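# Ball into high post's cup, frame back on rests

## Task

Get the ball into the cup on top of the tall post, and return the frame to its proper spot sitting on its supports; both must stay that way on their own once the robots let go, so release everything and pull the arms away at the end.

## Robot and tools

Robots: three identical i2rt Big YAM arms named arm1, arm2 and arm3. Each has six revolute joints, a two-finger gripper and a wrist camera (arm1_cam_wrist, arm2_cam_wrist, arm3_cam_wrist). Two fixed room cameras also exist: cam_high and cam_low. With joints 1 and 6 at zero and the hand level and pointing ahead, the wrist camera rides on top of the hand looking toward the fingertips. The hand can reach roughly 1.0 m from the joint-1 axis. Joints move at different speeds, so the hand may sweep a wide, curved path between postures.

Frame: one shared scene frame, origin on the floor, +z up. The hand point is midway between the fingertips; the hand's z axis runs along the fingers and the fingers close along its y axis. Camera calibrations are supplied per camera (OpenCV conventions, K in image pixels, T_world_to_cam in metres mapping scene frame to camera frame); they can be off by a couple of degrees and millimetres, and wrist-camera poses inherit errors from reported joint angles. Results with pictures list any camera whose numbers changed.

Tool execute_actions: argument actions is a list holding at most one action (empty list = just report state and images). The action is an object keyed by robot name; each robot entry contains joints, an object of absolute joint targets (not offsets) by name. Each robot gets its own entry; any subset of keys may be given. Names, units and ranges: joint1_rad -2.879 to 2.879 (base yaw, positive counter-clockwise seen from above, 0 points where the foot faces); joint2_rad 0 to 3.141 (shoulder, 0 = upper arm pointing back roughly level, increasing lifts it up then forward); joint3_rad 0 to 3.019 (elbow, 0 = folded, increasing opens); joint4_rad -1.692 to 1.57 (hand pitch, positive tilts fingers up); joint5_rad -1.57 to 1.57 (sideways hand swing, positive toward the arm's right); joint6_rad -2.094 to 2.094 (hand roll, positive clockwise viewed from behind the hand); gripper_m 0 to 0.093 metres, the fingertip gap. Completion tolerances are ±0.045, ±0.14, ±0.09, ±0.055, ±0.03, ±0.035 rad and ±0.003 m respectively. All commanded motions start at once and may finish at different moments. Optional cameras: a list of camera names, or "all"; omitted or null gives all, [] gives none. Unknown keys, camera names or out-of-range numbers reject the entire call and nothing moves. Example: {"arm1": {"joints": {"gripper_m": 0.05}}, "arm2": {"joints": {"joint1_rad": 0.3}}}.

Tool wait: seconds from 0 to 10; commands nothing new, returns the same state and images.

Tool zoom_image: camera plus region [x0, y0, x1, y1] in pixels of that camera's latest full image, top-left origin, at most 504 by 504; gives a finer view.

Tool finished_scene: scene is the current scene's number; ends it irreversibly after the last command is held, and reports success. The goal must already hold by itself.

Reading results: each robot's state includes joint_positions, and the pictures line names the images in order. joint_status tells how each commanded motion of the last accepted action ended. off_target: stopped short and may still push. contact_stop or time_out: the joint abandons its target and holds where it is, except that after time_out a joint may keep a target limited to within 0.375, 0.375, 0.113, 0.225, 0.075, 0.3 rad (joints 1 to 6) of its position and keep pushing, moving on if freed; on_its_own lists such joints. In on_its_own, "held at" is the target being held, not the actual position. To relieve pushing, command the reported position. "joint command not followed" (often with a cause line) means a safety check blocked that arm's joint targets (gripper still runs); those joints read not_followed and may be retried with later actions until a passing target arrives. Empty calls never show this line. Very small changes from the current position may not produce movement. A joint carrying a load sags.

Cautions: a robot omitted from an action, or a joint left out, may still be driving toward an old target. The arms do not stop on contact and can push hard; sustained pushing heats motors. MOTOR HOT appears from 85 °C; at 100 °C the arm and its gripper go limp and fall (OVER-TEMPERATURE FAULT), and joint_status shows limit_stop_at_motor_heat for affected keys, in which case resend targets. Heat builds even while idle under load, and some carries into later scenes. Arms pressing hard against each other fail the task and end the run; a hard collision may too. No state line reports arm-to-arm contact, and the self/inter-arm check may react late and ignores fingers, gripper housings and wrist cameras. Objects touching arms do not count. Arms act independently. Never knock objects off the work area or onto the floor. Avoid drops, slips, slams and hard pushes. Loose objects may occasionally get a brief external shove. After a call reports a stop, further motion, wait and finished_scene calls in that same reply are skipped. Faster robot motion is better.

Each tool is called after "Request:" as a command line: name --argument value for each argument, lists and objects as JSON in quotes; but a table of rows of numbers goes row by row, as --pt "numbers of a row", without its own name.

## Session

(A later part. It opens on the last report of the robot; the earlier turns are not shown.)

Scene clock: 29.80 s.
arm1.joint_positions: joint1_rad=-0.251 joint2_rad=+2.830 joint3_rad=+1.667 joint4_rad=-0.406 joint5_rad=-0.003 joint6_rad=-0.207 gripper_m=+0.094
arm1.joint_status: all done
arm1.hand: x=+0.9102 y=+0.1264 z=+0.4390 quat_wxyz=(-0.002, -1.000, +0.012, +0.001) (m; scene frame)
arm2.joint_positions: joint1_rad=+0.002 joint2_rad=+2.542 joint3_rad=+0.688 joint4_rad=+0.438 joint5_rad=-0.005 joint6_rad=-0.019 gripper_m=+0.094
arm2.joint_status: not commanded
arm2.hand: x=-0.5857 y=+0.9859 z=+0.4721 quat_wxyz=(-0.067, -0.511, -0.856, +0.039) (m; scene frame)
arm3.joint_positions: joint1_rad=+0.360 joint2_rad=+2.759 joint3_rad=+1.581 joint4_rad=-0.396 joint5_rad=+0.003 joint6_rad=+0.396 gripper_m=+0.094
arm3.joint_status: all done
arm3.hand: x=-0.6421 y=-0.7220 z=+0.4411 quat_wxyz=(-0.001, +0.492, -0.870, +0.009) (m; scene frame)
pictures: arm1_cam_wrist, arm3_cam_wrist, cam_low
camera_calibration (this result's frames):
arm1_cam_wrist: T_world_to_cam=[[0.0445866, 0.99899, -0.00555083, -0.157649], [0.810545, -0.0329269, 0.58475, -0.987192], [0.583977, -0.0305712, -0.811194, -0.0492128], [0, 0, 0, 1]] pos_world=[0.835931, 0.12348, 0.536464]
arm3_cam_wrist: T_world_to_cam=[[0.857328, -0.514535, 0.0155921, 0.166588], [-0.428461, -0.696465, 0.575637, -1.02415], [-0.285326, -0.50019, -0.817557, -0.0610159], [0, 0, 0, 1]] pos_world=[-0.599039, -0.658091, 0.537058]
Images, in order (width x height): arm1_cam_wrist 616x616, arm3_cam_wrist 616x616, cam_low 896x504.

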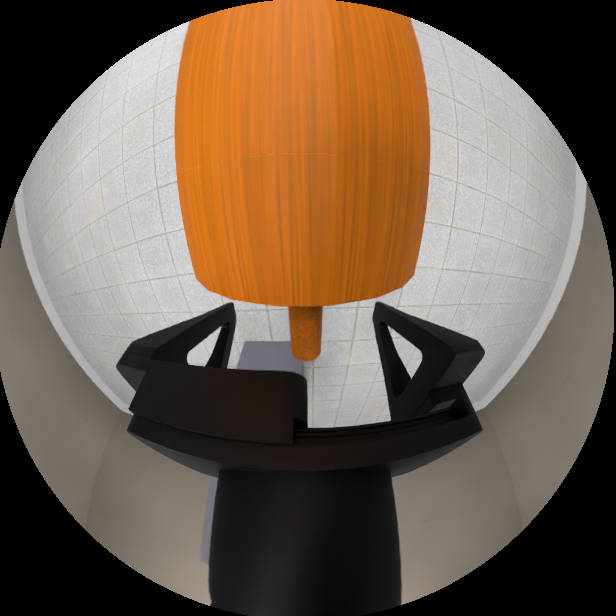

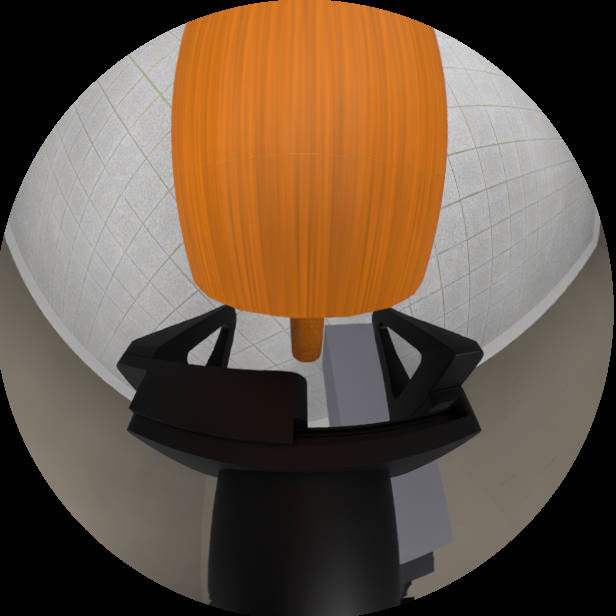

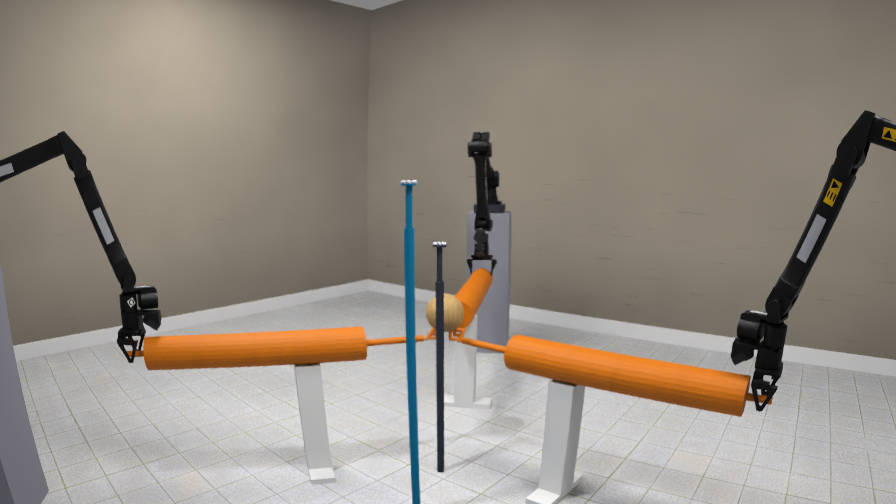

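Request:
execute_actions --actions '[{"arm1":{"joints":{"joint2_rad":2.902,"joint3_rad":1.716,"gripper_m":0.045}},"arm3":{"joints":{"joint2_rad":2.79,"joint3_rad":1.608,"gripper_m":0.045}}}]' --cameras '["arm1_cam_wrist","arm3_cam_wrist"]'

Scene clock: 30.77 s.
arm1.joint_positions: joint1_rad=-0.251 joint2_rad=+2.863 joint3_rad=+1.692 joint4_rad=-0.406 joint5_rad=-0.003 joint6_rad=-0.207 gripper_m=+0.045
arm1.joint_status: all done
arm1.hand: x=+0.9130 y=+0.1257 z=+0.4255 quat_wxyz=(-0.003, -1.000, +0.012, -0.003) (m; scene frame)
arm2.joint_positions: joint1_rad=+0.002 joint2_rad=+2.542 joint3_rad=+0.688 joint4_rad=+0.438 joint5_rad=-0.005 joint6_rad=-0.019 gripper_m=+0.094
arm2.joint_status: not commanded
arm2.hand: x=-0.5857 y=+0.9859 z=+0.4721 quat_wxyz=(-0.067, -0.511, -0.856, +0.039) (m; scene frame)
arm3.joint_positions: joint1_rad=+0.360 joint2_rad=+2.764 joint3_rad=+1.581 joint4_rad=-0.396 joint5_rad=+0.003 joint6_rad=+0.396 gripper_m=+0.045
arm3.joint_status: all done
arm3.hand: x=-0.6425 y=-0.7247 z=+0.4384 quat_wxyz=(+0.001, +0.492, -0.870, +0.011) (m; scene frame)
pictures: arm1_cam_wrist, arm3_cam_wrist
camera_calibration (this result's frames):
arm1_cam_wrist: T_world_to_cam=[[0.0446182, 0.99898, -0.00689752, -0.156622], [0.8064, -0.0319396, 0.590508, -0.980389], [0.589685, -0.0319095, -0.807003, -0.0686167], [0, 0, 0, 1]] pos_world=[0.838036, 0.12296, 0.522473]
arm3_cam_wrist: T_world_to_cam=[[0.857313, -0.514492, 0.0176482, 0.164643], [-0.428051, -0.69339, 0.57964, -1.02393], [-0.285983, -0.504487, -0.814682, -0.0695667], [0, 0, 0, 1]] pos_world=[-0.599342, -0.660373, 0.533932]
Images, in order (width x height): arm1_cam_wrist 616x616, arm3_cam_wrist 616x616.

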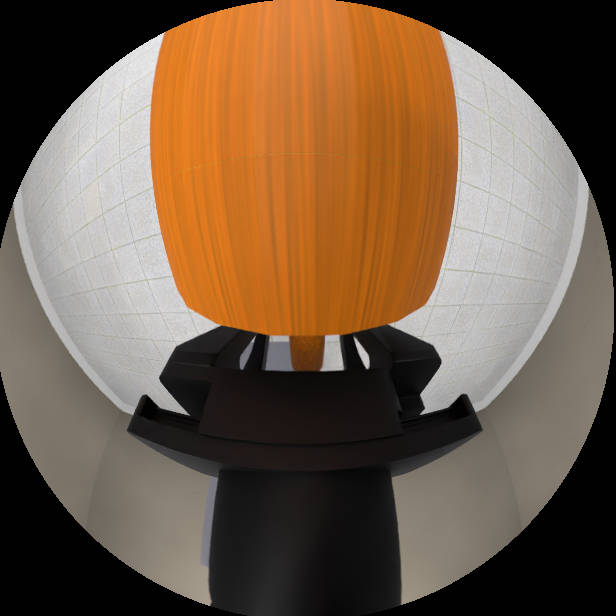

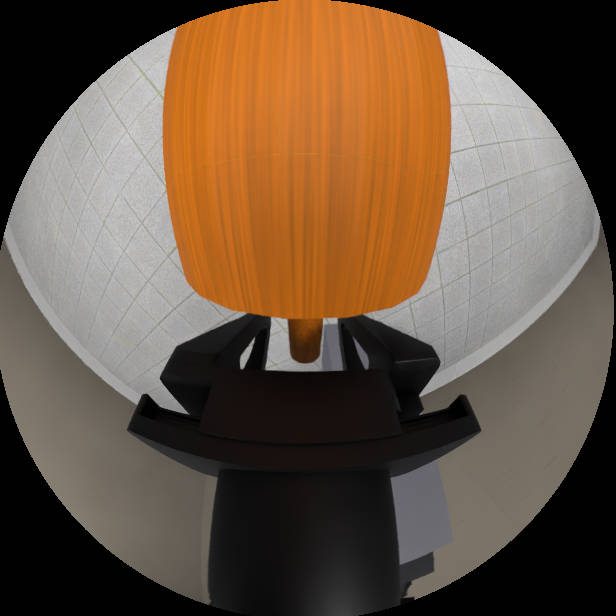

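Request:
execute_actions --actions '[{"arm1":{"joints":{"joint1_rad":-0.251,"joint2_rad":2.858,"joint3_rad":1.70,"joint6_rad":-0.212,"gripper_m":0}},"arm3":{"joints":{"joint1_rad":0.36,"joint2_rad":2.758,"joint3_rad":1.59,"joint6_rad":0.396,"gripper_m":0}}}]' --cameras '[]'

Request:
execute_actions --actions '[{"arm2":{"joints":{"joint2_rad":2.5,"joint3_rad":0.60,"joint4_rad":0.37,"gripper_m":0.093}}}]' --cameras '["arm2_cam_wrist","cam_low"]'

Scene clock: 31.67 s.
arm1.joint_positions: joint1_rad=-0.251 joint2_rad=+2.863 joint3_rad=+1.692 joint4_rad=-0.405 joint5_rad=+0.002 joint6_rad=-0.215 gripper_m=+0.018
arm1.joint_status: gripper_m off_target (ended at +0.018, target +0.000); the others done
arm1.hand: x=+0.9129 y=+0.1266 z=+0.4255 quat_wxyz=(-0.001, -1.000, +0.008, -0.002) (m; scene frame)
arm2.joint_positions: joint1_rad=+0.002 joint2_rad=+2.542 joint3_rad=+0.688 joint4_rad=+0.438 joint5_rad=-0.006 joint6_rad=-0.019 gripper_m=+0.094
arm2.joint_status: not commanded
arm2.hand: x=-0.5856 y=+0.9858 z=+0.4721 quat_wxyz=(-0.067, -0.511, -0.856, +0.039) (m; scene frame)
arm3.joint_positions: joint1_rad=+0.360 joint2_rad=+2.764 joint3_rad=+1.581 joint4_rad=-0.396 joint5_rad=+0.003 joint6_rad=+0.396 gripper_m=+0.019
arm3.joint_status: gripper_m off_target (ended at +0.019, target +0.000); the others done
arm3.hand: x=-0.6424 y=-0.7247 z=+0.4384 quat_wxyz=(+0.001, +0.492, -0.870, +0.011) (m; scene frame)
pictures: none
No camera images: the call's "cameras" was empty. Leave "cameras" out to get every camera's image.

Scene clock: 32.40 s.
arm1.joint_positions: joint1_rad=-0.252 joint2_rad=+2.863 joint3_rad=+1.692 joint4_rad=-0.398 joint5_rad=+0.005 joint6_rad=-0.216 gripper_m=+0.018
arm1.joint_status: not commanded
arm1.hand: x=+0.9115 y=+0.1279 z=+0.4255 quat_wxyz=(+0.002, -1.000, +0.008, +0.000) (m; scene frame)
arm2.joint_positions: joint1_rad=+0.002 joint2_rad=+2.510 joint3_rad=+0.670 joint4_rad=+0.410 joint5_rad=-0.006 joint6_rad=-0.019 gripper_m=+0.094
arm2.joint_status: all done
arm2.hand: x=-0.5870 y=+0.9887 z=+0.4814 quat_wxyz=(-0.061, -0.511, -0.856, +0.035) (m; scene frame)
arm3.joint_positions: joint1_rad=+0.361 joint2_rad=+2.764 joint3_rad=+1.581 joint4_rad=-0.389 joint5_rad=-0.002 joint6_rad=+0.396 gripper_m=+0.019
arm3.joint_status: not commanded
arm3.hand: x=-0.6434 y=-0.7227 z=+0.4383 quat_wxyz=(+0.000, +0.493, -0.870, +0.006) (m; scene frame)
pictures: arm2_cam_wrist, cam_low
camera_calibration (this result's frames):
arm2_cam_wrist: T_world_to_cam=[[-0.883696, -0.468003, -0.00743998, -0.0550299], [-0.416156, 0.778323, 0.470135, -1.24107], [-0.214234, 0.418552, -0.882563, 0.00654432], [0, 0, 0, 1]] pos_world=[-0.563709, 0.937464, 0.588838]
Images, in order (width x height): arm2_cam_wrist 616x616, cam_low 896x504.

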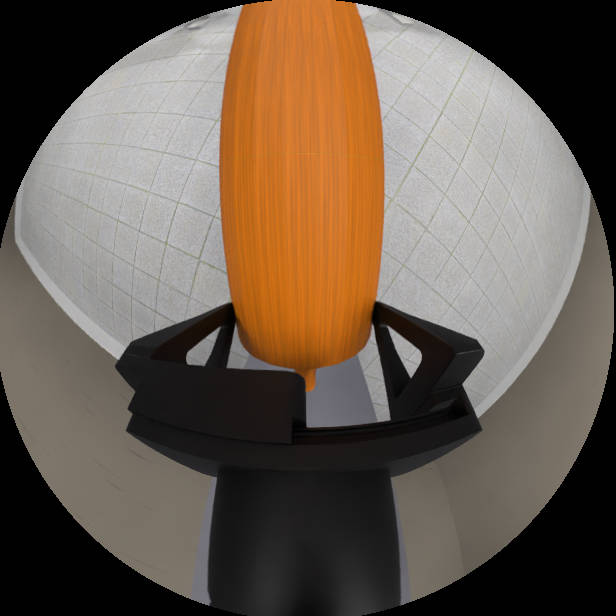

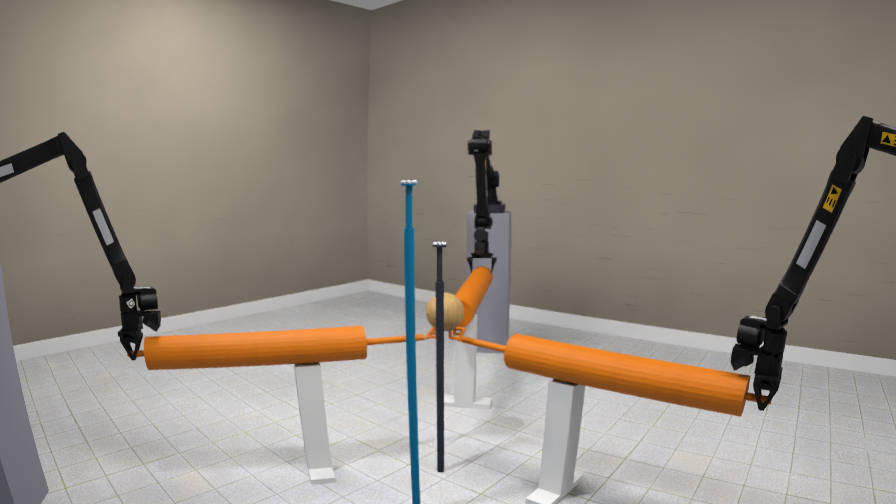

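Request:
execute_actions --actions '[{"arm2":{"joints":{"joint1_rad":0.07,"joint2_rad":2.515,"joint5_rad":0.11,"joint6_rad":0.048}}}]' --cameras '["arm2_cam_wrist","cam_low"]'

Scene clock: 34.37 s.
arm1.joint_positions: joint1_rad=-0.252 joint2_rad=+2.862 joint3_rad=+1.692 joint4_rad=-0.398 joint5_rad=+0.005 joint6_rad=-0.216 gripper_m=+0.018
arm1.joint_status: not commanded
arm1.hand: x=+0.9109 y=+0.1281 z=+0.4261 quat_wxyz=(+0.002, -1.000, +0.008, +0.001) (m; scene frame)
arm2.joint_positions: joint1_rad=+0.070 joint2_rad=+2.510 joint3_rad=+0.603 joint4_rad=+0.382 joint5_rad=+0.107 joint6_rad=+0.036 gripper_m=+0.093
arm2.joint_status: all done
arm2.hand: x=-0.6104 y=+1.0295 z=+0.4879 quat_wxyz=(+0.005, -0.507, -0.860, +0.058) (m; scene frame)
arm3.joint_positions: joint1_rad=+0.362 joint2_rad=+2.760 joint3_rad=+1.580 joint4_rad=-0.395 joint5_rad=-0.003 joint6_rad=+0.396 gripper_m=+0.019
arm3.joint_status: not commanded
arm3.hand: x=-0.6440 y=-0.7226 z=+0.4404 quat_wxyz=(+0.001, +0.493, -0.870, +0.007) (m; scene frame)
pictures: arm2_cam_wrist, cam_low
camera_calibration (this result's frames):
arm2_cam_wrist: T_world_to_cam=[[-0.875623, -0.472211, 0.101491, -0.100407], [-0.348232, 0.762825, 0.544823, -1.26468], [-0.334692, 0.441717, -0.832387, -0.131641], [0, 0, 0, 1]] pos_world=[-0.57238, 0.975463, 0.58964]
Images, in order (width x height): arm2_cam_wrist 616x616, cam_low 896x504.

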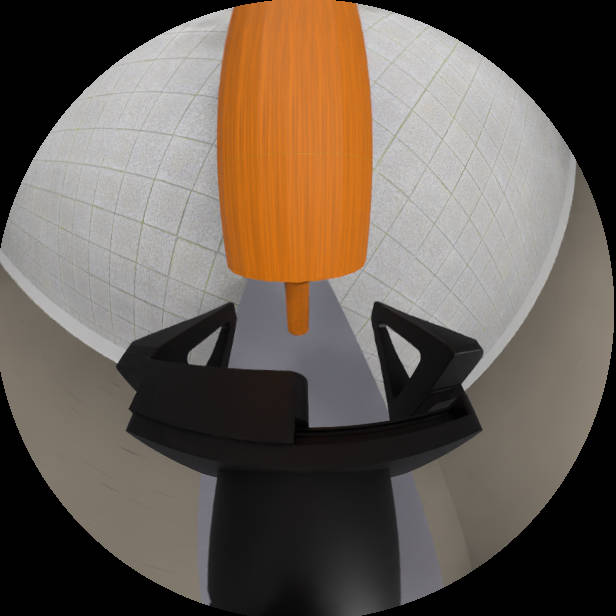

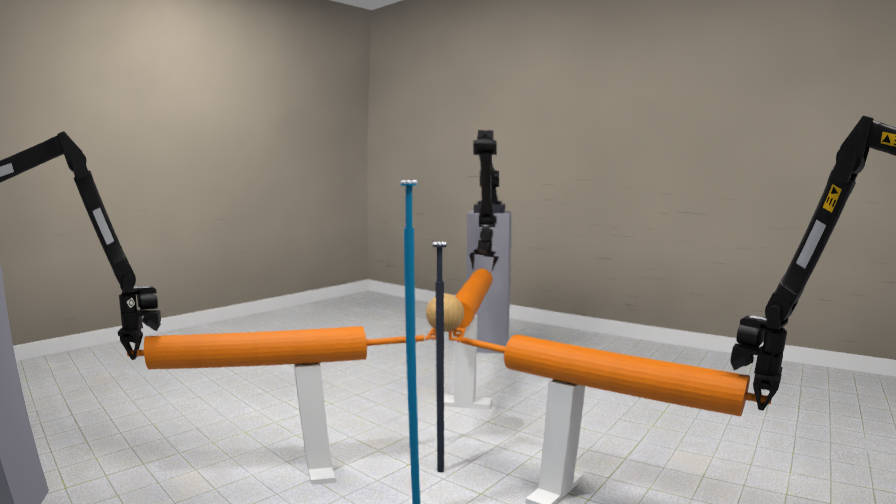

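Request:
execute_actions --actions '[{"arm2":{"joints":{"joint1_rad":0.0,"joint2_rad":2.665,"joint3_rad":0.645,"joint4_rad":0.41,"joint5_rad":0,"joint6_rad":-0.043}}}]' --cameras '["arm2_cam_wrist"]'

Scene clock: 35.60 s.
arm1.joint_positions: joint1_rad=-0.252 joint2_rad=+2.862 joint3_rad=+1.692 joint4_rad=-0.398 joint5_rad=+0.005 joint6_rad=-0.216 gripper_m=+0.018
arm1.joint_status: not commanded
arm1.hand: x=+0.9109 y=+0.1281 z=+0.4261 quat_wxyz=(+0.002, -1.000, +0.008, +0.001) (m; scene frame)
arm2.joint_positions: joint1_rad=+0.000 joint2_rad=+2.662 joint3_rad=+0.651 joint4_rad=+0.399 joint5_rad=+0.002 joint6_rad=-0.031 gripper_m=+0.093
arm2.joint_status: all done
arm2.hand: x=-0.6270 y=+1.0625 z=+0.4475 quat_wxyz=(+0.018, -0.508, -0.861, -0.010) (m; scene frame)
arm3.joint_positions: joint1_rad=+0.362 joint2_rad=+2.760 joint3_rad=+1.580 joint4_rad=-0.395 joint5_rad=-0.003 joint6_rad=+0.396 gripper_m=+0.019
arm3.joint_status: not commanded
arm3.hand: x=-0.6440 y=-0.7226 z=+0.4404 quat_wxyz=(+0.001, +0.493, -0.870, +0.007) (m; scene frame)
pictures: arm2_cam_wrist
camera_calibration (this result's frames):
arm2_cam_wrist: T_world_to_cam=[[-0.879088, -0.476656, -0.00190695, -0.0464151], [-0.374431, 0.688069, 0.621581, -1.24492], [-0.294968, 0.547139, -0.783347, -0.29446], [0, 0, 0, 1]] pos_world=[-0.593795, 0.995576, 0.543066]
Images, in order (width x height): arm2_cam_wrist 616x616.

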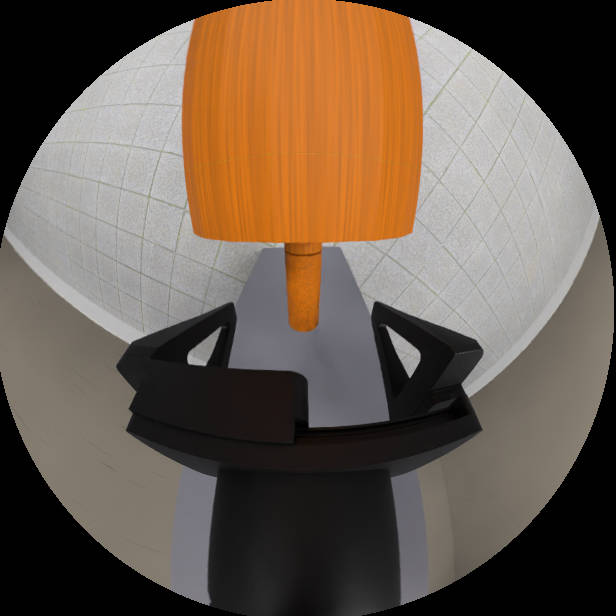

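Request:
execute_actions --actions '[]'

Scene clock: 36.30 s.
arm1.joint_positions: joint1_rad=-0.252 joint2_rad=+2.862 joint3_rad=+1.692 joint4_rad=-0.398 joint5_rad=+0.005 joint6_rad=-0.216 gripper_m=+0.018
arm1.joint_status: not commanded
arm1.hand: x=+0.9109 y=+0.1281 z=+0.4261 quat_wxyz=(+0.002, -1.000, +0.008, +0.001) (m; scene frame)
arm2.joint_positions: joint1_rad=+0.000 joint2_rad=+2.662 joint3_rad=+0.651 joint4_rad=+0.399 joint5_rad=+0.002 joint6_rad=-0.032 gripper_m=+0.093
arm2.joint_status: all done
arm2.hand: x=-0.6270 y=+1.0625 z=+0.4475 quat_wxyz=(+0.018, -0.508, -0.861, -0.010) (m; scene frame)
arm3.joint_positions: joint1_rad=+0.362 joint2_rad=+2.760 joint3_rad=+1.580 joint4_rad=-0.395 joint5_rad=-0.003 joint6_rad=+0.396 gripper_m=+0.019
arm3.joint_status: not commanded
arm3.hand: x=-0.6440 y=-0.7226 z=+0.4404 quat_wxyz=(+0.001, +0.493, -0.870, +0.007) (m; scene frame)
pictures: arm1_cam_wrist, arm2_cam_wrist, arm3_cam_wrist, cam_high, cam_low
camera_calibration (this result's frames):
arm1_cam_wrist: T_world_to_cam=[[0.0365987, 0.999325, 0.00306595, -0.155921], [0.810762, -0.0314862, 0.584529, -0.980448], [0.584231, -0.0189072, -0.811367, -0.0616484], [0, 0, 0, 1]] pos_world=[0.836634, 0.12378, 0.523559]
arm2_cam_wrist: T_world_to_cam=[[-0.878906, -0.476991, -0.00192216, -0.0459383], [-0.374701, 0.687921, 0.621582, -1.24493], [-0.295167, 0.547032, -0.783347, -0.294471], [0, 0, 0, 1]] pos_world=[-0.593771, 0.995588, 0.543066]
arm3_cam_wrist: T_world_to_cam=[[0.858145, -0.513298, 0.0105982, 0.171533], [-0.424116, -0.697113, 0.578064, -1.02372], [-0.289331, -0.500558, -0.815922, -0.0660821], [0, 0, 0, 1]] pos_world=[-0.600494, -0.658677, 0.536038]
Images, in order (width x height): arm1_cam_wrist 616x616, arm2_cam_wrist 616x616, arm3_cam_wrist 616x616, cam_high 896x504, cam_low 896x504.

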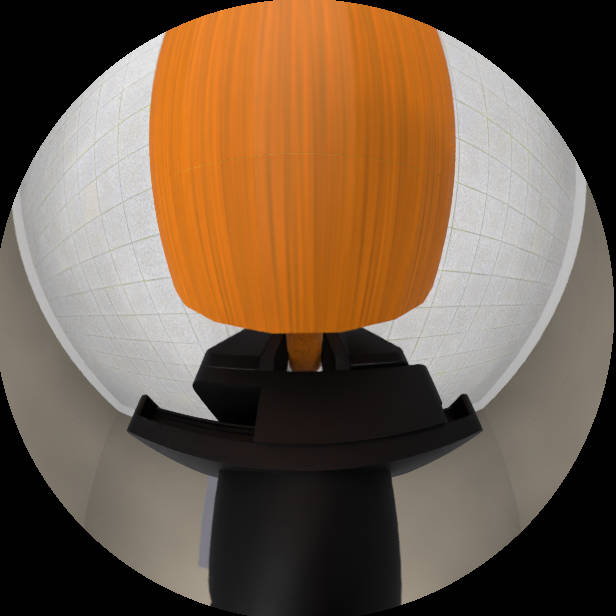

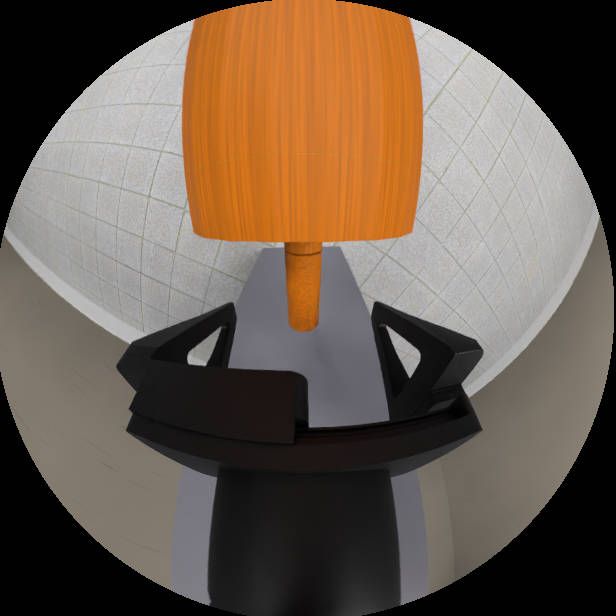

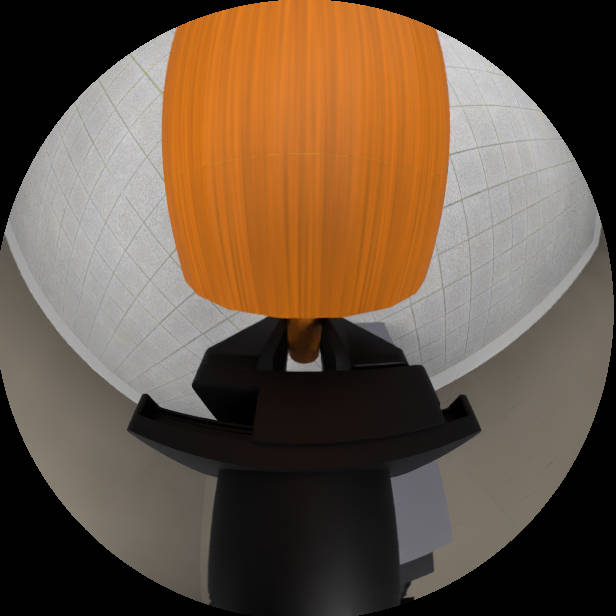

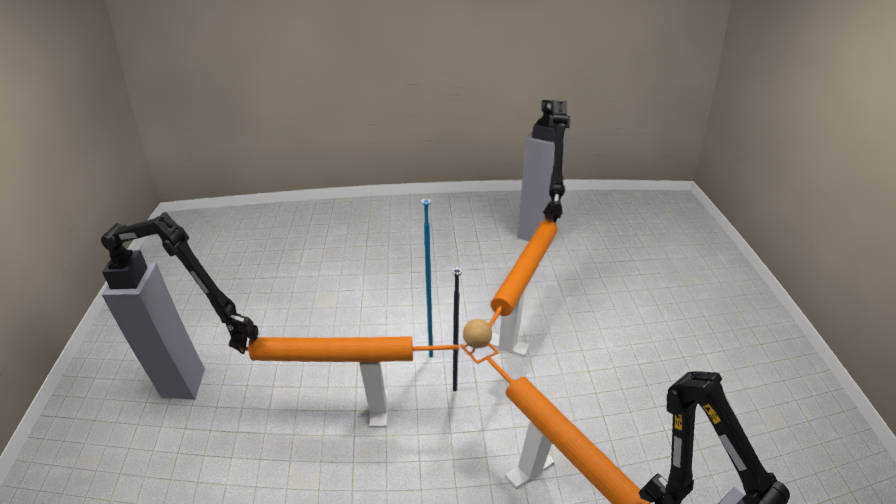

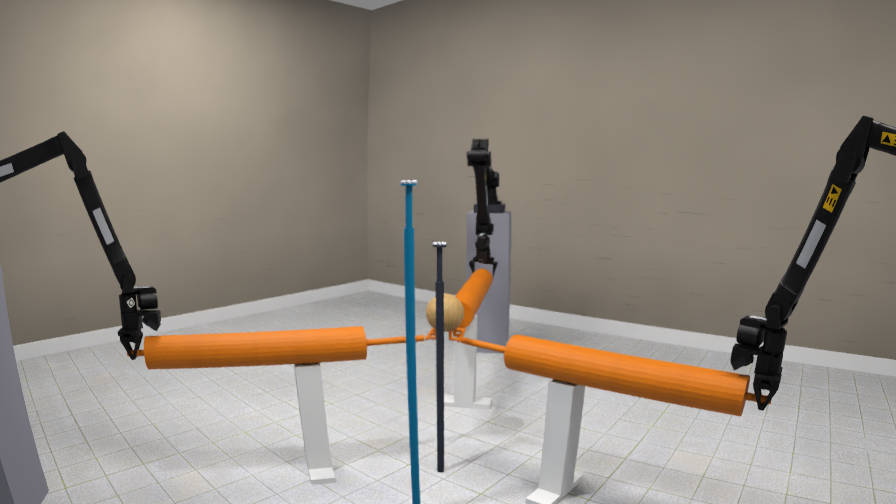

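Request:
execute_actions --actions '[{"arm2":{"joints":{"joint1_rad":0.003,"joint2_rad":2.72,"joint3_rad":0.72,"joint4_rad":0.435,"joint6_rad":-0.032}}}]' --cameras '["arm2_cam_wrist"]'

Scene clock: 37.20 s.
arm1.joint_positions: joint1_rad=-0.252 joint2_rad=+2.862 joint3_rad=+1.692 joint4_rad=-0.398 joint5_rad=+0.005 joint6_rad=-0.216 gripper_m=+0.018
arm1.joint_status: not commanded
arm1.hand: x=+0.9109 y=+0.1281 z=+0.4261 quat_wxyz=(+0.002, -1.000, +0.008, +0.001) (m; scene frame)
arm2.joint_positions: joint1_rad=+0.000 joint2_rad=+2.701 joint3_rad=+0.718 joint4_rad=+0.420 joint5_rad=+0.002 joint6_rad=-0.032 gripper_m=+0.093
arm2.joint_status: all done
arm2.hand: x=-0.6152 y=+1.0396 z=+0.4283 quat_wxyz=(-0.003, -0.508, -0.861, +0.003) (m; scene frame)
arm3.joint_positions: joint1_rad=+0.362 joint2_rad=+2.760 joint3_rad=+1.580 joint4_rad=-0.395 joint5_rad=-0.003 joint6_rad=+0.396 gripper_m=+0.019
arm3.joint_status: not commanded
arm3.hand: x=-0.6440 y=-0.7226 z=+0.4404 quat_wxyz=(+0.001, +0.493, -0.870, +0.007) (m; scene frame)
pictures: arm2_cam_wrist
camera_calibration (this result's frames):
arm2_cam_wrist: T_world_to_cam=[[-0.878871, -0.477058, -0.000789953, -0.0469729], [-0.388026, 0.713884, 0.582928, -1.2315], [-0.277527, 0.512625, -0.812523, -0.234395], [0, 0, 0, 1]] pos_world=[-0.584187, 0.976894, 0.527385]
Images, in order (width x height): arm2_cam_wrist 616x616.

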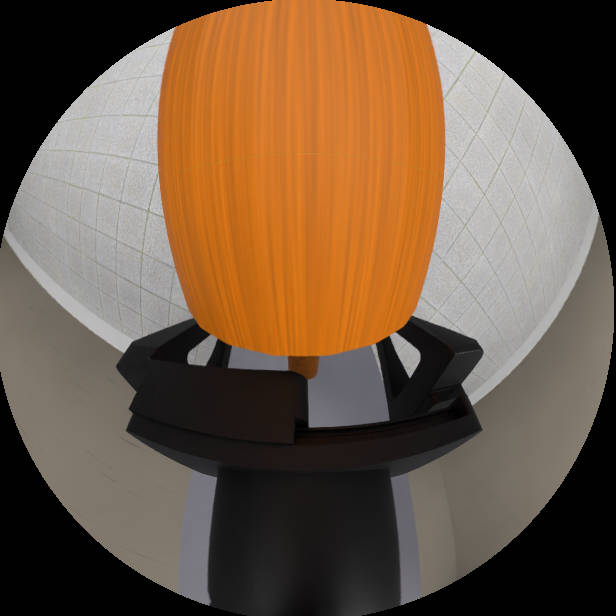

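Request:
execute_actions --actions '[{"arm2":{"joints":{"joint2_rad":2.738}}}]' --cameras '["arm2_cam_wrist"]'

Scene clock: 38.00 s.
arm1.joint_positions: joint1_rad=-0.252 joint2_rad=+2.862 joint3_rad=+1.692 joint4_rad=-0.398 joint5_rad=+0.005 joint6_rad=-0.216 gripper_m=+0.018
arm1.joint_status: not commanded
arm1.hand: x=+0.9109 y=+0.1281 z=+0.4261 quat_wxyz=(+0.002, -1.000, +0.008, +0.001) (m; scene frame)
arm2.joint_positions: joint1_rad=+0.000 joint2_rad=+2.717 joint3_rad=+0.718 joint4_rad=+0.420 joint5_rad=+0.002 joint6_rad=-0.032 gripper_m=+0.093
arm2.joint_status: all done
arm2.hand: x=-0.6189 y=+1.0467 z=+0.4249 quat_wxyz=(+0.004, -0.508, -0.861, -0.001) (m; scene frame)
arm3.joint_positions: joint1_rad=+0.362 joint2_rad=+2.760 joint3_rad=+1.580 joint4_rad=-0.395 joint5_rad=-0.003 joint6_rad=+0.396 gripper_m=+0.019
arm3.joint_status: not commanded
arm3.hand: x=-0.6440 y=-0.7226 z=+0.4404 quat_wxyz=(+0.001, +0.493, -0.870, +0.007) (m; scene frame)
pictures: arm2_cam_wrist
camera_calibration (this result's frames):
arm2_cam_wrist: T_world_to_cam=[[-0.87888, -0.477041, -0.00116477, -0.0466535], [-0.383714, 0.705483, 0.595867, -1.22999], [-0.283432, 0.524143, -0.803082, -0.261582], [0, 0, 0, 1]] pos_world=[-0.587106, 0.982585, 0.522782]
Images, in order (width x height): arm2_cam_wrist 616x616.

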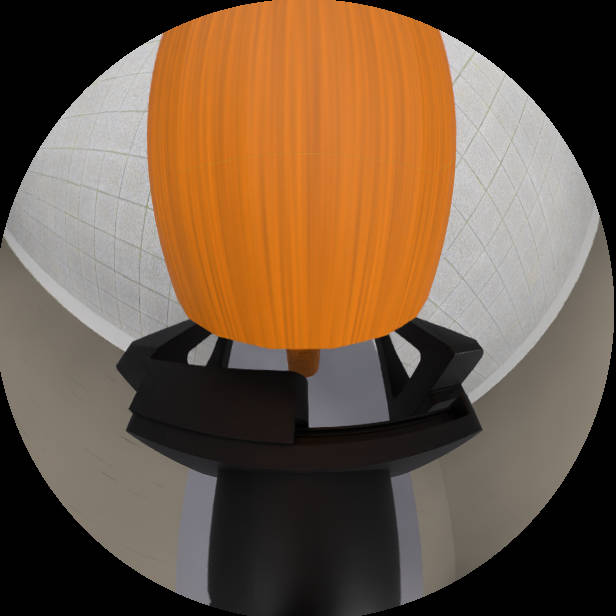

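Request:
execute_actions --actions '[{"arm2":{"joints":{"joint4_rad":0.39,"gripper_m":0.0}}}]' --cameras '["arm2_cam_wrist"]'

Scene clock: 38.83 s.
arm1.joint_positions: joint1_rad=-0.252 joint2_rad=+2.862 joint3_rad=+1.692 joint4_rad=-0.398 joint5_rad=+0.005 joint6_rad=-0.216 gripper_m=+0.018
arm1.joint_status: not commanded
arm1.hand: x=+0.9109 y=+0.1281 z=+0.4261 quat_wxyz=(+0.002, -1.000, +0.008, +0.001) (m; scene frame)
arm2.joint_positions: joint1_rad=+0.000 joint2_rad=+2.717 joint3_rad=+0.718 joint4_rad=+0.407 joint5_rad=+0.001 joint6_rad=-0.032 gripper_m=+0.018
arm2.joint_status: gripper_m off_target (ended at +0.018, target +0.000); the others done
arm2.hand: x=-0.6202 y=+1.0498 z=+0.4249 quat_wxyz=(+0.009, -0.508, -0.861, -0.005) (m; scene frame)
arm3.joint_positions: joint1_rad=+0.362 joint2_rad=+2.760 joint3_rad=+1.580 joint4_rad=-0.395 joint5_rad=-0.002 joint6_rad=+0.396 gripper_m=+0.019
arm3.joint_status: not commanded
arm3.hand: x=-0.6439 y=-0.7226 z=+0.4404 quat_wxyz=(+0.001, +0.493, -0.870, +0.008) (m; scene frame)
pictures: arm2_cam_wrist
camera_calibration (this result's frames):
arm2_cam_wrist: T_world_to_cam=[[-0.878902, -0.476993, -0.00301091, -0.0455925], [-0.380744, 0.697725, 0.606806, -1.22738], [-0.287341, 0.534469, -0.794844, -0.280315], [0, 0, 0, 1]] pos_world=[-0.587937, 0.984449, 0.521839]
Images, in order (width x height): arm2_cam_wrist 616x616.

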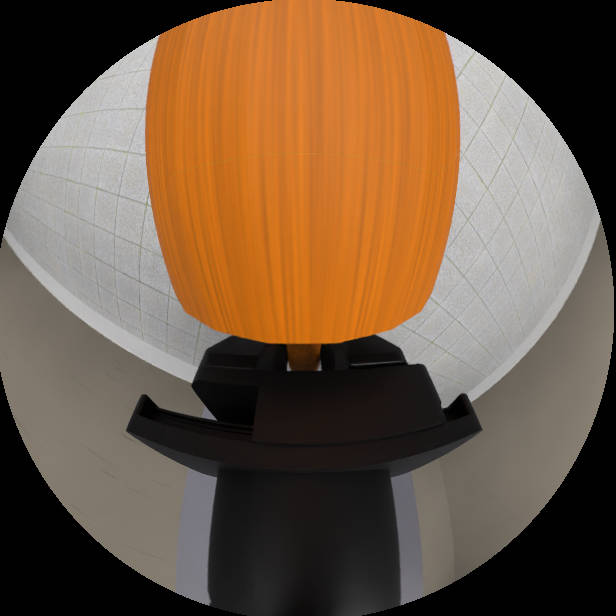

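Request:
execute_actions --actions '[{"arm1":{"joints":{"joint2_rad":2.709,"joint3_rad":1.60,"joint4_rad":-0.428}},"arm2":{"joints":{"joint2_rad":2.537,"joint3_rad":0.604,"joint4_rad":0.345}},"arm3":{"joints":{"joint2_rad":2.609,"joint3_rad":1.50,"joint4_rad":-0.435}}}]' --cameras '["cam_low"]'

Scene clock: 40.93 s.
arm1.joint_positions: joint1_rad=-0.251 joint2_rad=+2.750 joint3_rad=+1.602 joint4_rad=-0.425 joint5_rad=+0.000 joint6_rad=-0.216 gripper_m=+0.018
arm1.joint_status: all done
arm1.hand: x=+0.9111 y=+0.1269 z=+0.4719 quat_wxyz=(-0.001, -1.000, +0.008, -0.001) (m; scene frame)
arm2.joint_positions: joint1_rad=+0.000 joint2_rad=+2.564 joint3_rad=+0.620 joint4_rad=+0.354 joint5_rad=+0.001 joint6_rad=-0.032 gripper_m=+0.018
arm2.joint_status: all done
arm2.hand: x=-0.6195 y=+1.0487 z=+0.4727 quat_wxyz=(+0.008, -0.508, -0.861, -0.005) (m; scene frame)
arm3.joint_positions: joint1_rad=+0.362 joint2_rad=+2.640 joint3_rad=+1.493 joint4_rad=-0.433 joint5_rad=+0.000 joint6_rad=+0.395 gripper_m=+0.019
arm3.joint_status: all done
arm3.hand: x=-0.6439 y=-0.7239 z=+0.4897 quat_wxyz=(+0.002, +0.493, -0.870, +0.010) (m; scene frame)
pictures: cam_low
Images, in order (width x height): cam_low 896x504.

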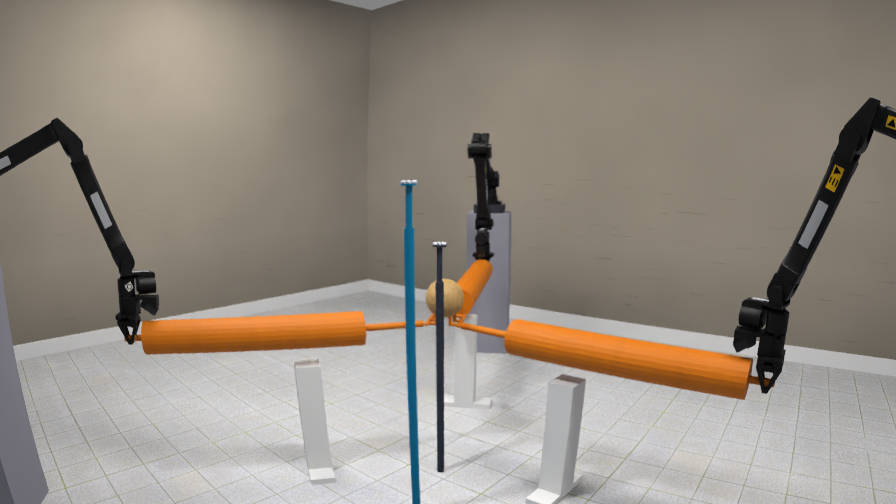

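Request:
execute_actions --actions '[{"arm1":{"joints":{"joint2_rad":2.515,"joint3_rad":1.47,"joint4_rad":-0.489}},"arm2":{"joints":{"joint2_rad":2.233,"joint3_rad":0.467,"joint4_rad":0.176}},"arm3":{"joints":{"joint2_rad":2.423,"joint3_rad":1.395,"joint4_rad":-0.513}}}]' --cameras '["cam_low"]'

Scene clock: 42.33 s.
arm1.joint_positions: joint1_rad=-0.255 joint2_rad=+2.545 joint3_rad=+1.471 joint4_rad=-0.491 joint5_rad=+0.001 joint6_rad=-0.218 gripper_m=+0.018
arm1.joint_status: all done
arm1.hand: x=+0.9092 y=+0.1296 z=+0.5590 quat_wxyz=(+0.000, -1.000, +0.008, +0.002) (m; scene frame)
arm2.joint_positions: joint1_rad=+0.000 joint2_rad=+2.257 joint3_rad=+0.475 joint4_rad=+0.193 joint5_rad=+0.001 joint6_rad=-0.032 gripper_m=+0.018
arm2.joint_status: all done
arm2.hand: x=-0.6209 y=+1.0514 z=+0.5549 quat_wxyz=(+0.008, -0.508, -0.861, -0.005) (m; scene frame)
arm3.joint_positions: joint1_rad=+0.365 joint2_rad=+2.443 joint3_rad=+1.386 joint4_rad=-0.515 joint5_rad=+0.000 joint6_rad=+0.400 gripper_m=+0.019
arm3.joint_status: all done
arm3.hand: x=-0.6460 y=-0.7213 z=+0.5743 quat_wxyz=(-0.001, +0.492, -0.870, +0.008) (m; scene frame)
pictures: cam_low
Images, in order (width x height): cam_low 896x504.

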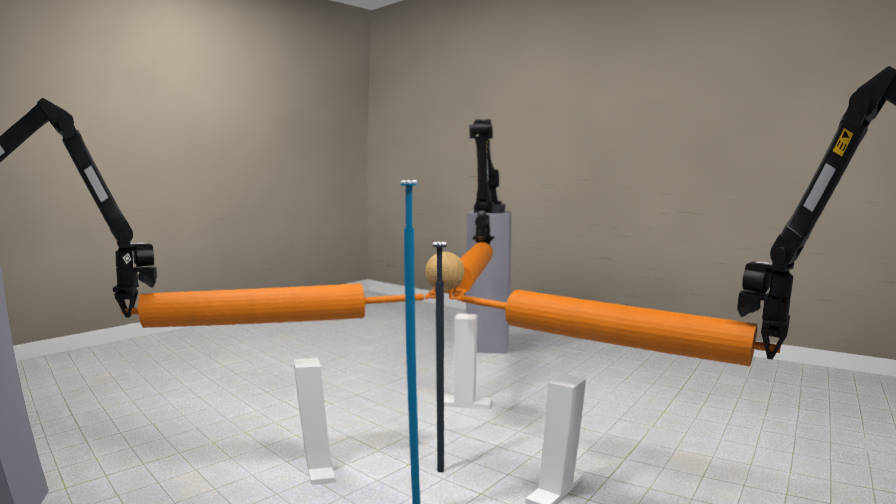

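Request:
execute_actions --actions '[{"arm1":{"joints":{"joint1_rad":-0.252,"joint2_rad":2.341,"joint3_rad":1.392,"joint4_rad":-0.587}},"arm2":{"joints":{"joint2_rad":1.873,"joint3_rad":0.394,"joint4_rad":-0.108}},"arm3":{"joints":{"joint1_rad":0.362,"joint2_rad":2.253,"joint3_rad":1.335,"joint4_rad":-0.627}}}]' --cameras '["cam_low","arm2_cam_wrist"]'

Scene clock: 43.73 s.
arm1.joint_positions: joint1_rad=-0.255 joint2_rad=+2.370 joint3_rad=+1.394 joint4_rad=-0.588 joint5_rad=+0.001 joint6_rad=-0.218 gripper_m=+0.018
arm1.joint_status: all done
arm1.hand: x=+0.9091 y=+0.1298 z=+0.6375 quat_wxyz=(+0.001, -1.000, +0.008, +0.003) (m; scene frame)
arm2.joint_positions: joint1_rad=+0.000 joint2_rad=+1.894 joint3_rad=+0.396 joint4_rad=-0.088 joint5_rad=-0.001 joint6_rad=-0.032 gripper_m=+0.018
arm2.joint_status: all done
arm2.hand: x=-0.6202 y=+1.0506 z=+0.6350 quat_wxyz=(+0.006, -0.508, -0.861, -0.004) (m; scene frame)
arm3.joint_positions: joint1_rad=+0.364 joint2_rad=+2.271 joint3_rad=+1.326 joint4_rad=-0.627 joint5_rad=+0.001 joint6_rad=+0.400 gripper_m=+0.019
arm3.joint_status: all done
arm3.hand: x=-0.6465 y=-0.7217 z=+0.6519 quat_wxyz=(-0.001, +0.492, -0.870, +0.007) (m; scene frame)
pictures: arm2_cam_wrist, cam_low
camera_calibration (this result's frames):
arm2_cam_wrist: T_world_to_cam=[[-0.8789, -0.476986, -0.00440265, -0.0437599], [-0.383125, 0.700392, 0.602217, -1.35681], [-0.284165, 0.530976, -0.79832, -0.105964], [0, 0, 0, 1]] pos_world=[-0.588399, 0.98569, 0.732308]
Images, in order (width x height): arm2_cam_wrist 616x616, cam_low 896x504.

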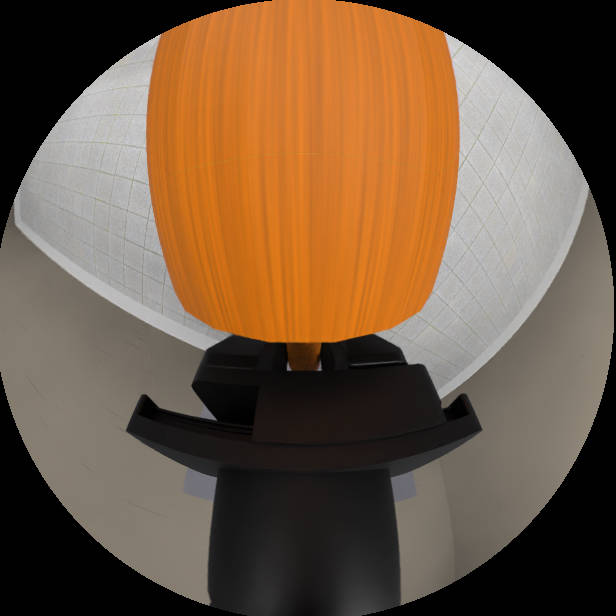

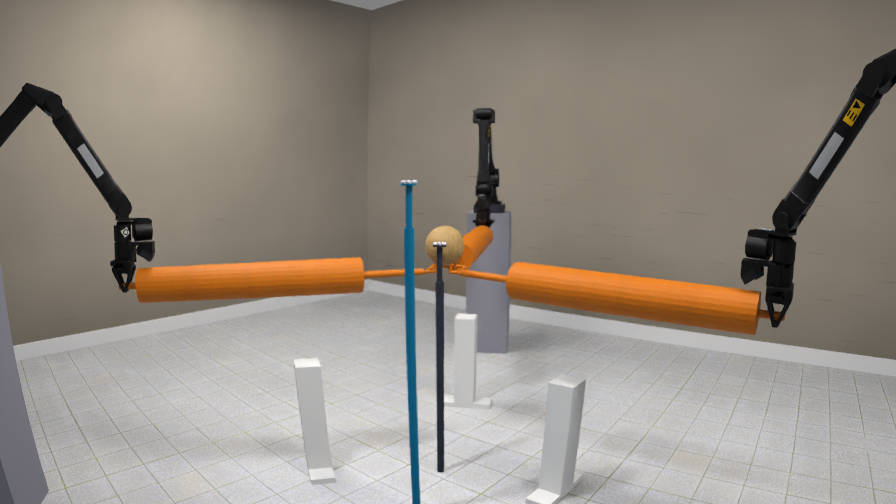

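Request:
execute_actions --actions '[{"arm1":{"joints":{"joint1_rad":-0.250,"joint2_rad":2.158,"joint3_rad":1.354,"joint4_rad":-0.736}},"arm2":{"joints":{"joint2_rad":1.464,"joint3_rad":0.415,"joint4_rad":-0.528}},"arm3":{"joints":{"joint1_rad":0.352,"joint2_rad":2.075,"joint3_rad":1.318,"joint4_rad":-0.792}}}]' --cameras '["cam_low"]'

Scene clock: 45.30 s.
arm1.joint_positions: joint1_rad=-0.252 joint2_rad=+2.182 joint3_rad=+1.353 joint4_rad=-0.739 joint5_rad=+0.002 joint6_rad=-0.218 gripper_m=+0.018
arm1.joint_status: all done
arm1.hand: x=+0.9113 y=+0.1281 z=+0.7284 quat_wxyz=(+0.001, -1.000, +0.007, +0.002) (m; scene frame)
arm2.joint_positions: joint1_rad=+0.000 joint2_rad=+1.482 joint3_rad=+0.404 joint4_rad=-0.500 joint5_rad=-0.001 joint6_rad=-0.032 gripper_m=+0.018
arm2.joint_status: all done
arm2.hand: x=-0.6180 y=+1.0465 z=+0.7252 quat_wxyz=(+0.003, -0.508, -0.861, -0.002) (m; scene frame)
arm3.joint_positions: joint1_rad=+0.357 joint2_rad=+2.088 joint3_rad=+1.305 joint4_rad=-0.795 joint5_rad=-0.001 joint6_rad=+0.392 gripper_m=+0.019
arm3.joint_status: all done
arm3.hand: x=-0.6443 y=-0.7256 z=+0.7418 quat_wxyz=(+0.001, +0.492, -0.870, +0.009) (m; scene frame)
pictures: cam_low
Images, in order (width x height): cam_low 896x504.

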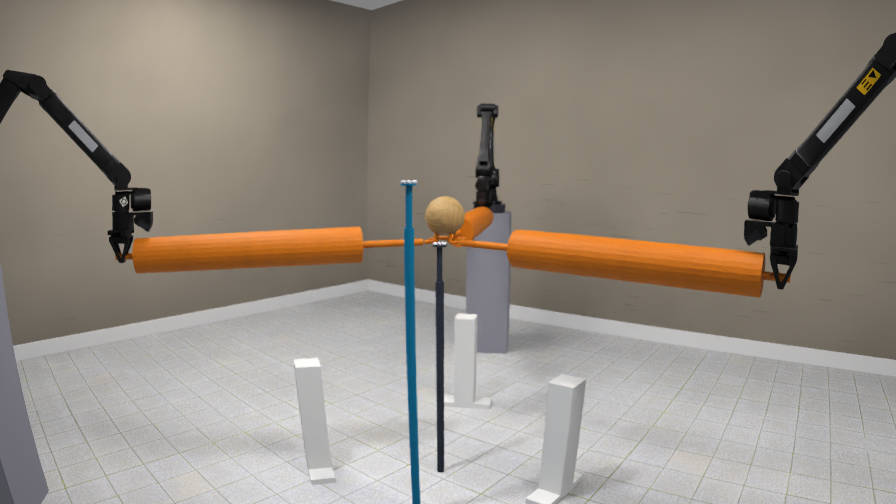

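Request:
execute_actions --actions '[{"arm1":{"joints":{"joint1_rad":-0.190,"joint2_rad":1.972,"joint3_rad":1.286,"joint4_rad":-0.854,"joint6_rad":-0.152}},"arm2":{"joints":{"joint2_rad":1.297,"joint3_rad":0.605,"joint4_rad":-0.855}},"arm3":{"joints":{"joint1_rad":0.305,"joint2_rad":1.877,"joint3_rad":1.244,"joint4_rad":-0.914,"joint6_rad":0.338}}}]' --cameras '["cam_low"]'

Scene clock: 47.37 s.
arm1.joint_positions: joint1_rad=-0.201 joint2_rad=+1.989 joint3_rad=+1.284 joint4_rad=-0.855 joint5_rad=+0.005 joint6_rad=-0.166 gripper_m=+0.018
arm1.joint_status: all done
arm1.hand: x=+0.9278 y=+0.0970 z=+0.8095 quat_wxyz=(+0.002, -1.000, +0.008, +0.005) (m; scene frame)
arm2.joint_positions: joint1_rad=+0.000 joint2_rad=+1.317 joint3_rad=+0.565 joint4_rad=-0.815 joint5_rad=+0.000 joint6_rad=-0.032 gripper_m=+0.018
arm2.joint_status: all done
arm2.hand: x=-0.6011 y=+1.0132 z=+0.8011 quat_wxyz=(-0.002, -0.508, -0.861, +0.001) (m; scene frame)
arm3.joint_positions: joint1_rad=+0.314 joint2_rad=+1.893 joint3_rad=+1.231 joint4_rad=-0.911 joint5_rad=-0.001 joint6_rad=+0.347 gripper_m=+0.019
arm3.joint_status: all done
arm3.hand: x=-0.6279 y=-0.7581 z=+0.8192 quat_wxyz=(+0.000, +0.493, -0.870, +0.007) (m; scene frame)
pictures: cam_low
Images, in order (width x height): cam_low 896x504.

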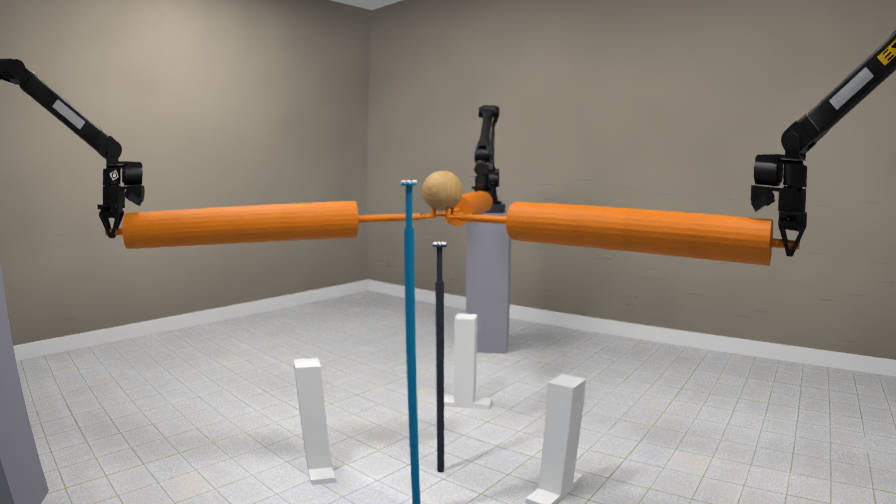

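Request:
execute_actions --actions '[{"arm1":{"joints":{"joint1_rad":-0.033,"joint2_rad":1.765,"joint3_rad":1.177,"joint4_rad":-0.958,"joint6_rad":0.005}},"arm2":{"joints":{"joint1_rad":-0.004,"joint2_rad":1.405,"joint3_rad":0.937,"joint4_rad":-1.075}},"arm3":{"joints":{"joint1_rad":0.174,"joint2_rad":1.62,"joint3_rad":1.094,"joint4_rad":-1.024,"joint6_rad":0.208}}}]' --cameras '["cam_low"]'

Scene clock: 49.20 s.
arm1.joint_positions: joint1_rad=-0.045 joint2_rad=+1.779 joint3_rad=+1.173 joint4_rad=-0.962 joint5_rad=+0.008 joint6_rad=-0.009 gripper_m=+0.018
arm1.joint_status: all done
arm1.hand: x=+0.9692 y=+0.0138 z=+0.8775 quat_wxyz=(+0.003, -1.000, +0.008, +0.001) (m; scene frame)
arm2.joint_positions: joint1_rad=+0.000 joint2_rad=+1.416 joint3_rad=+0.892 joint4_rad=-1.033 joint5_rad=+0.002 joint6_rad=-0.031 gripper_m=+0.018
arm2.joint_status: all done
arm2.hand: x=-0.5594 y=+0.9309 z=+0.8720 quat_wxyz=(-0.005, -0.508, -0.861, +0.005) (m; scene frame)
arm3.joint_positions: joint1_rad=+0.189 joint2_rad=+1.633 joint3_rad=+1.081 joint4_rad=-1.025 joint5_rad=-0.005 joint6_rad=+0.227 gripper_m=+0.019
arm3.joint_status: all done
arm3.hand: x=-0.5896 y=-0.8397 z=+0.8908 quat_wxyz=(+0.003, +0.491, -0.871, +0.007) (m; scene frame)
pictures: cam_low
Images, in order (width x height): cam_low 896x504.

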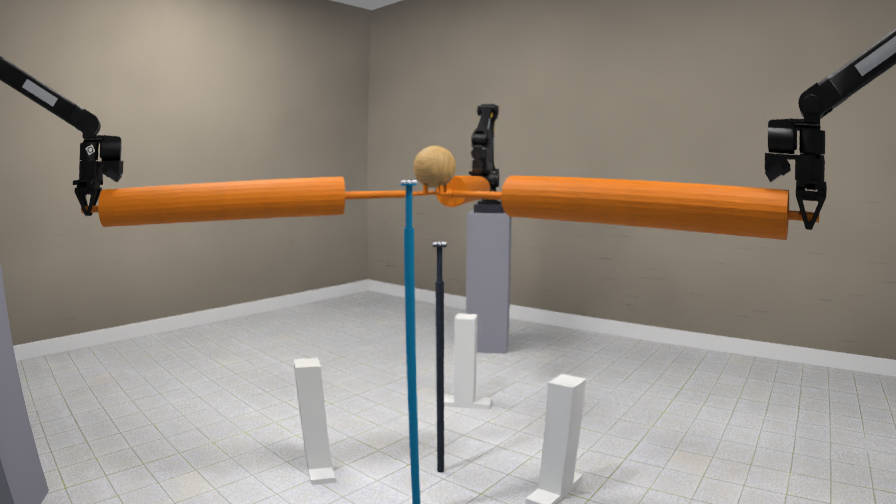

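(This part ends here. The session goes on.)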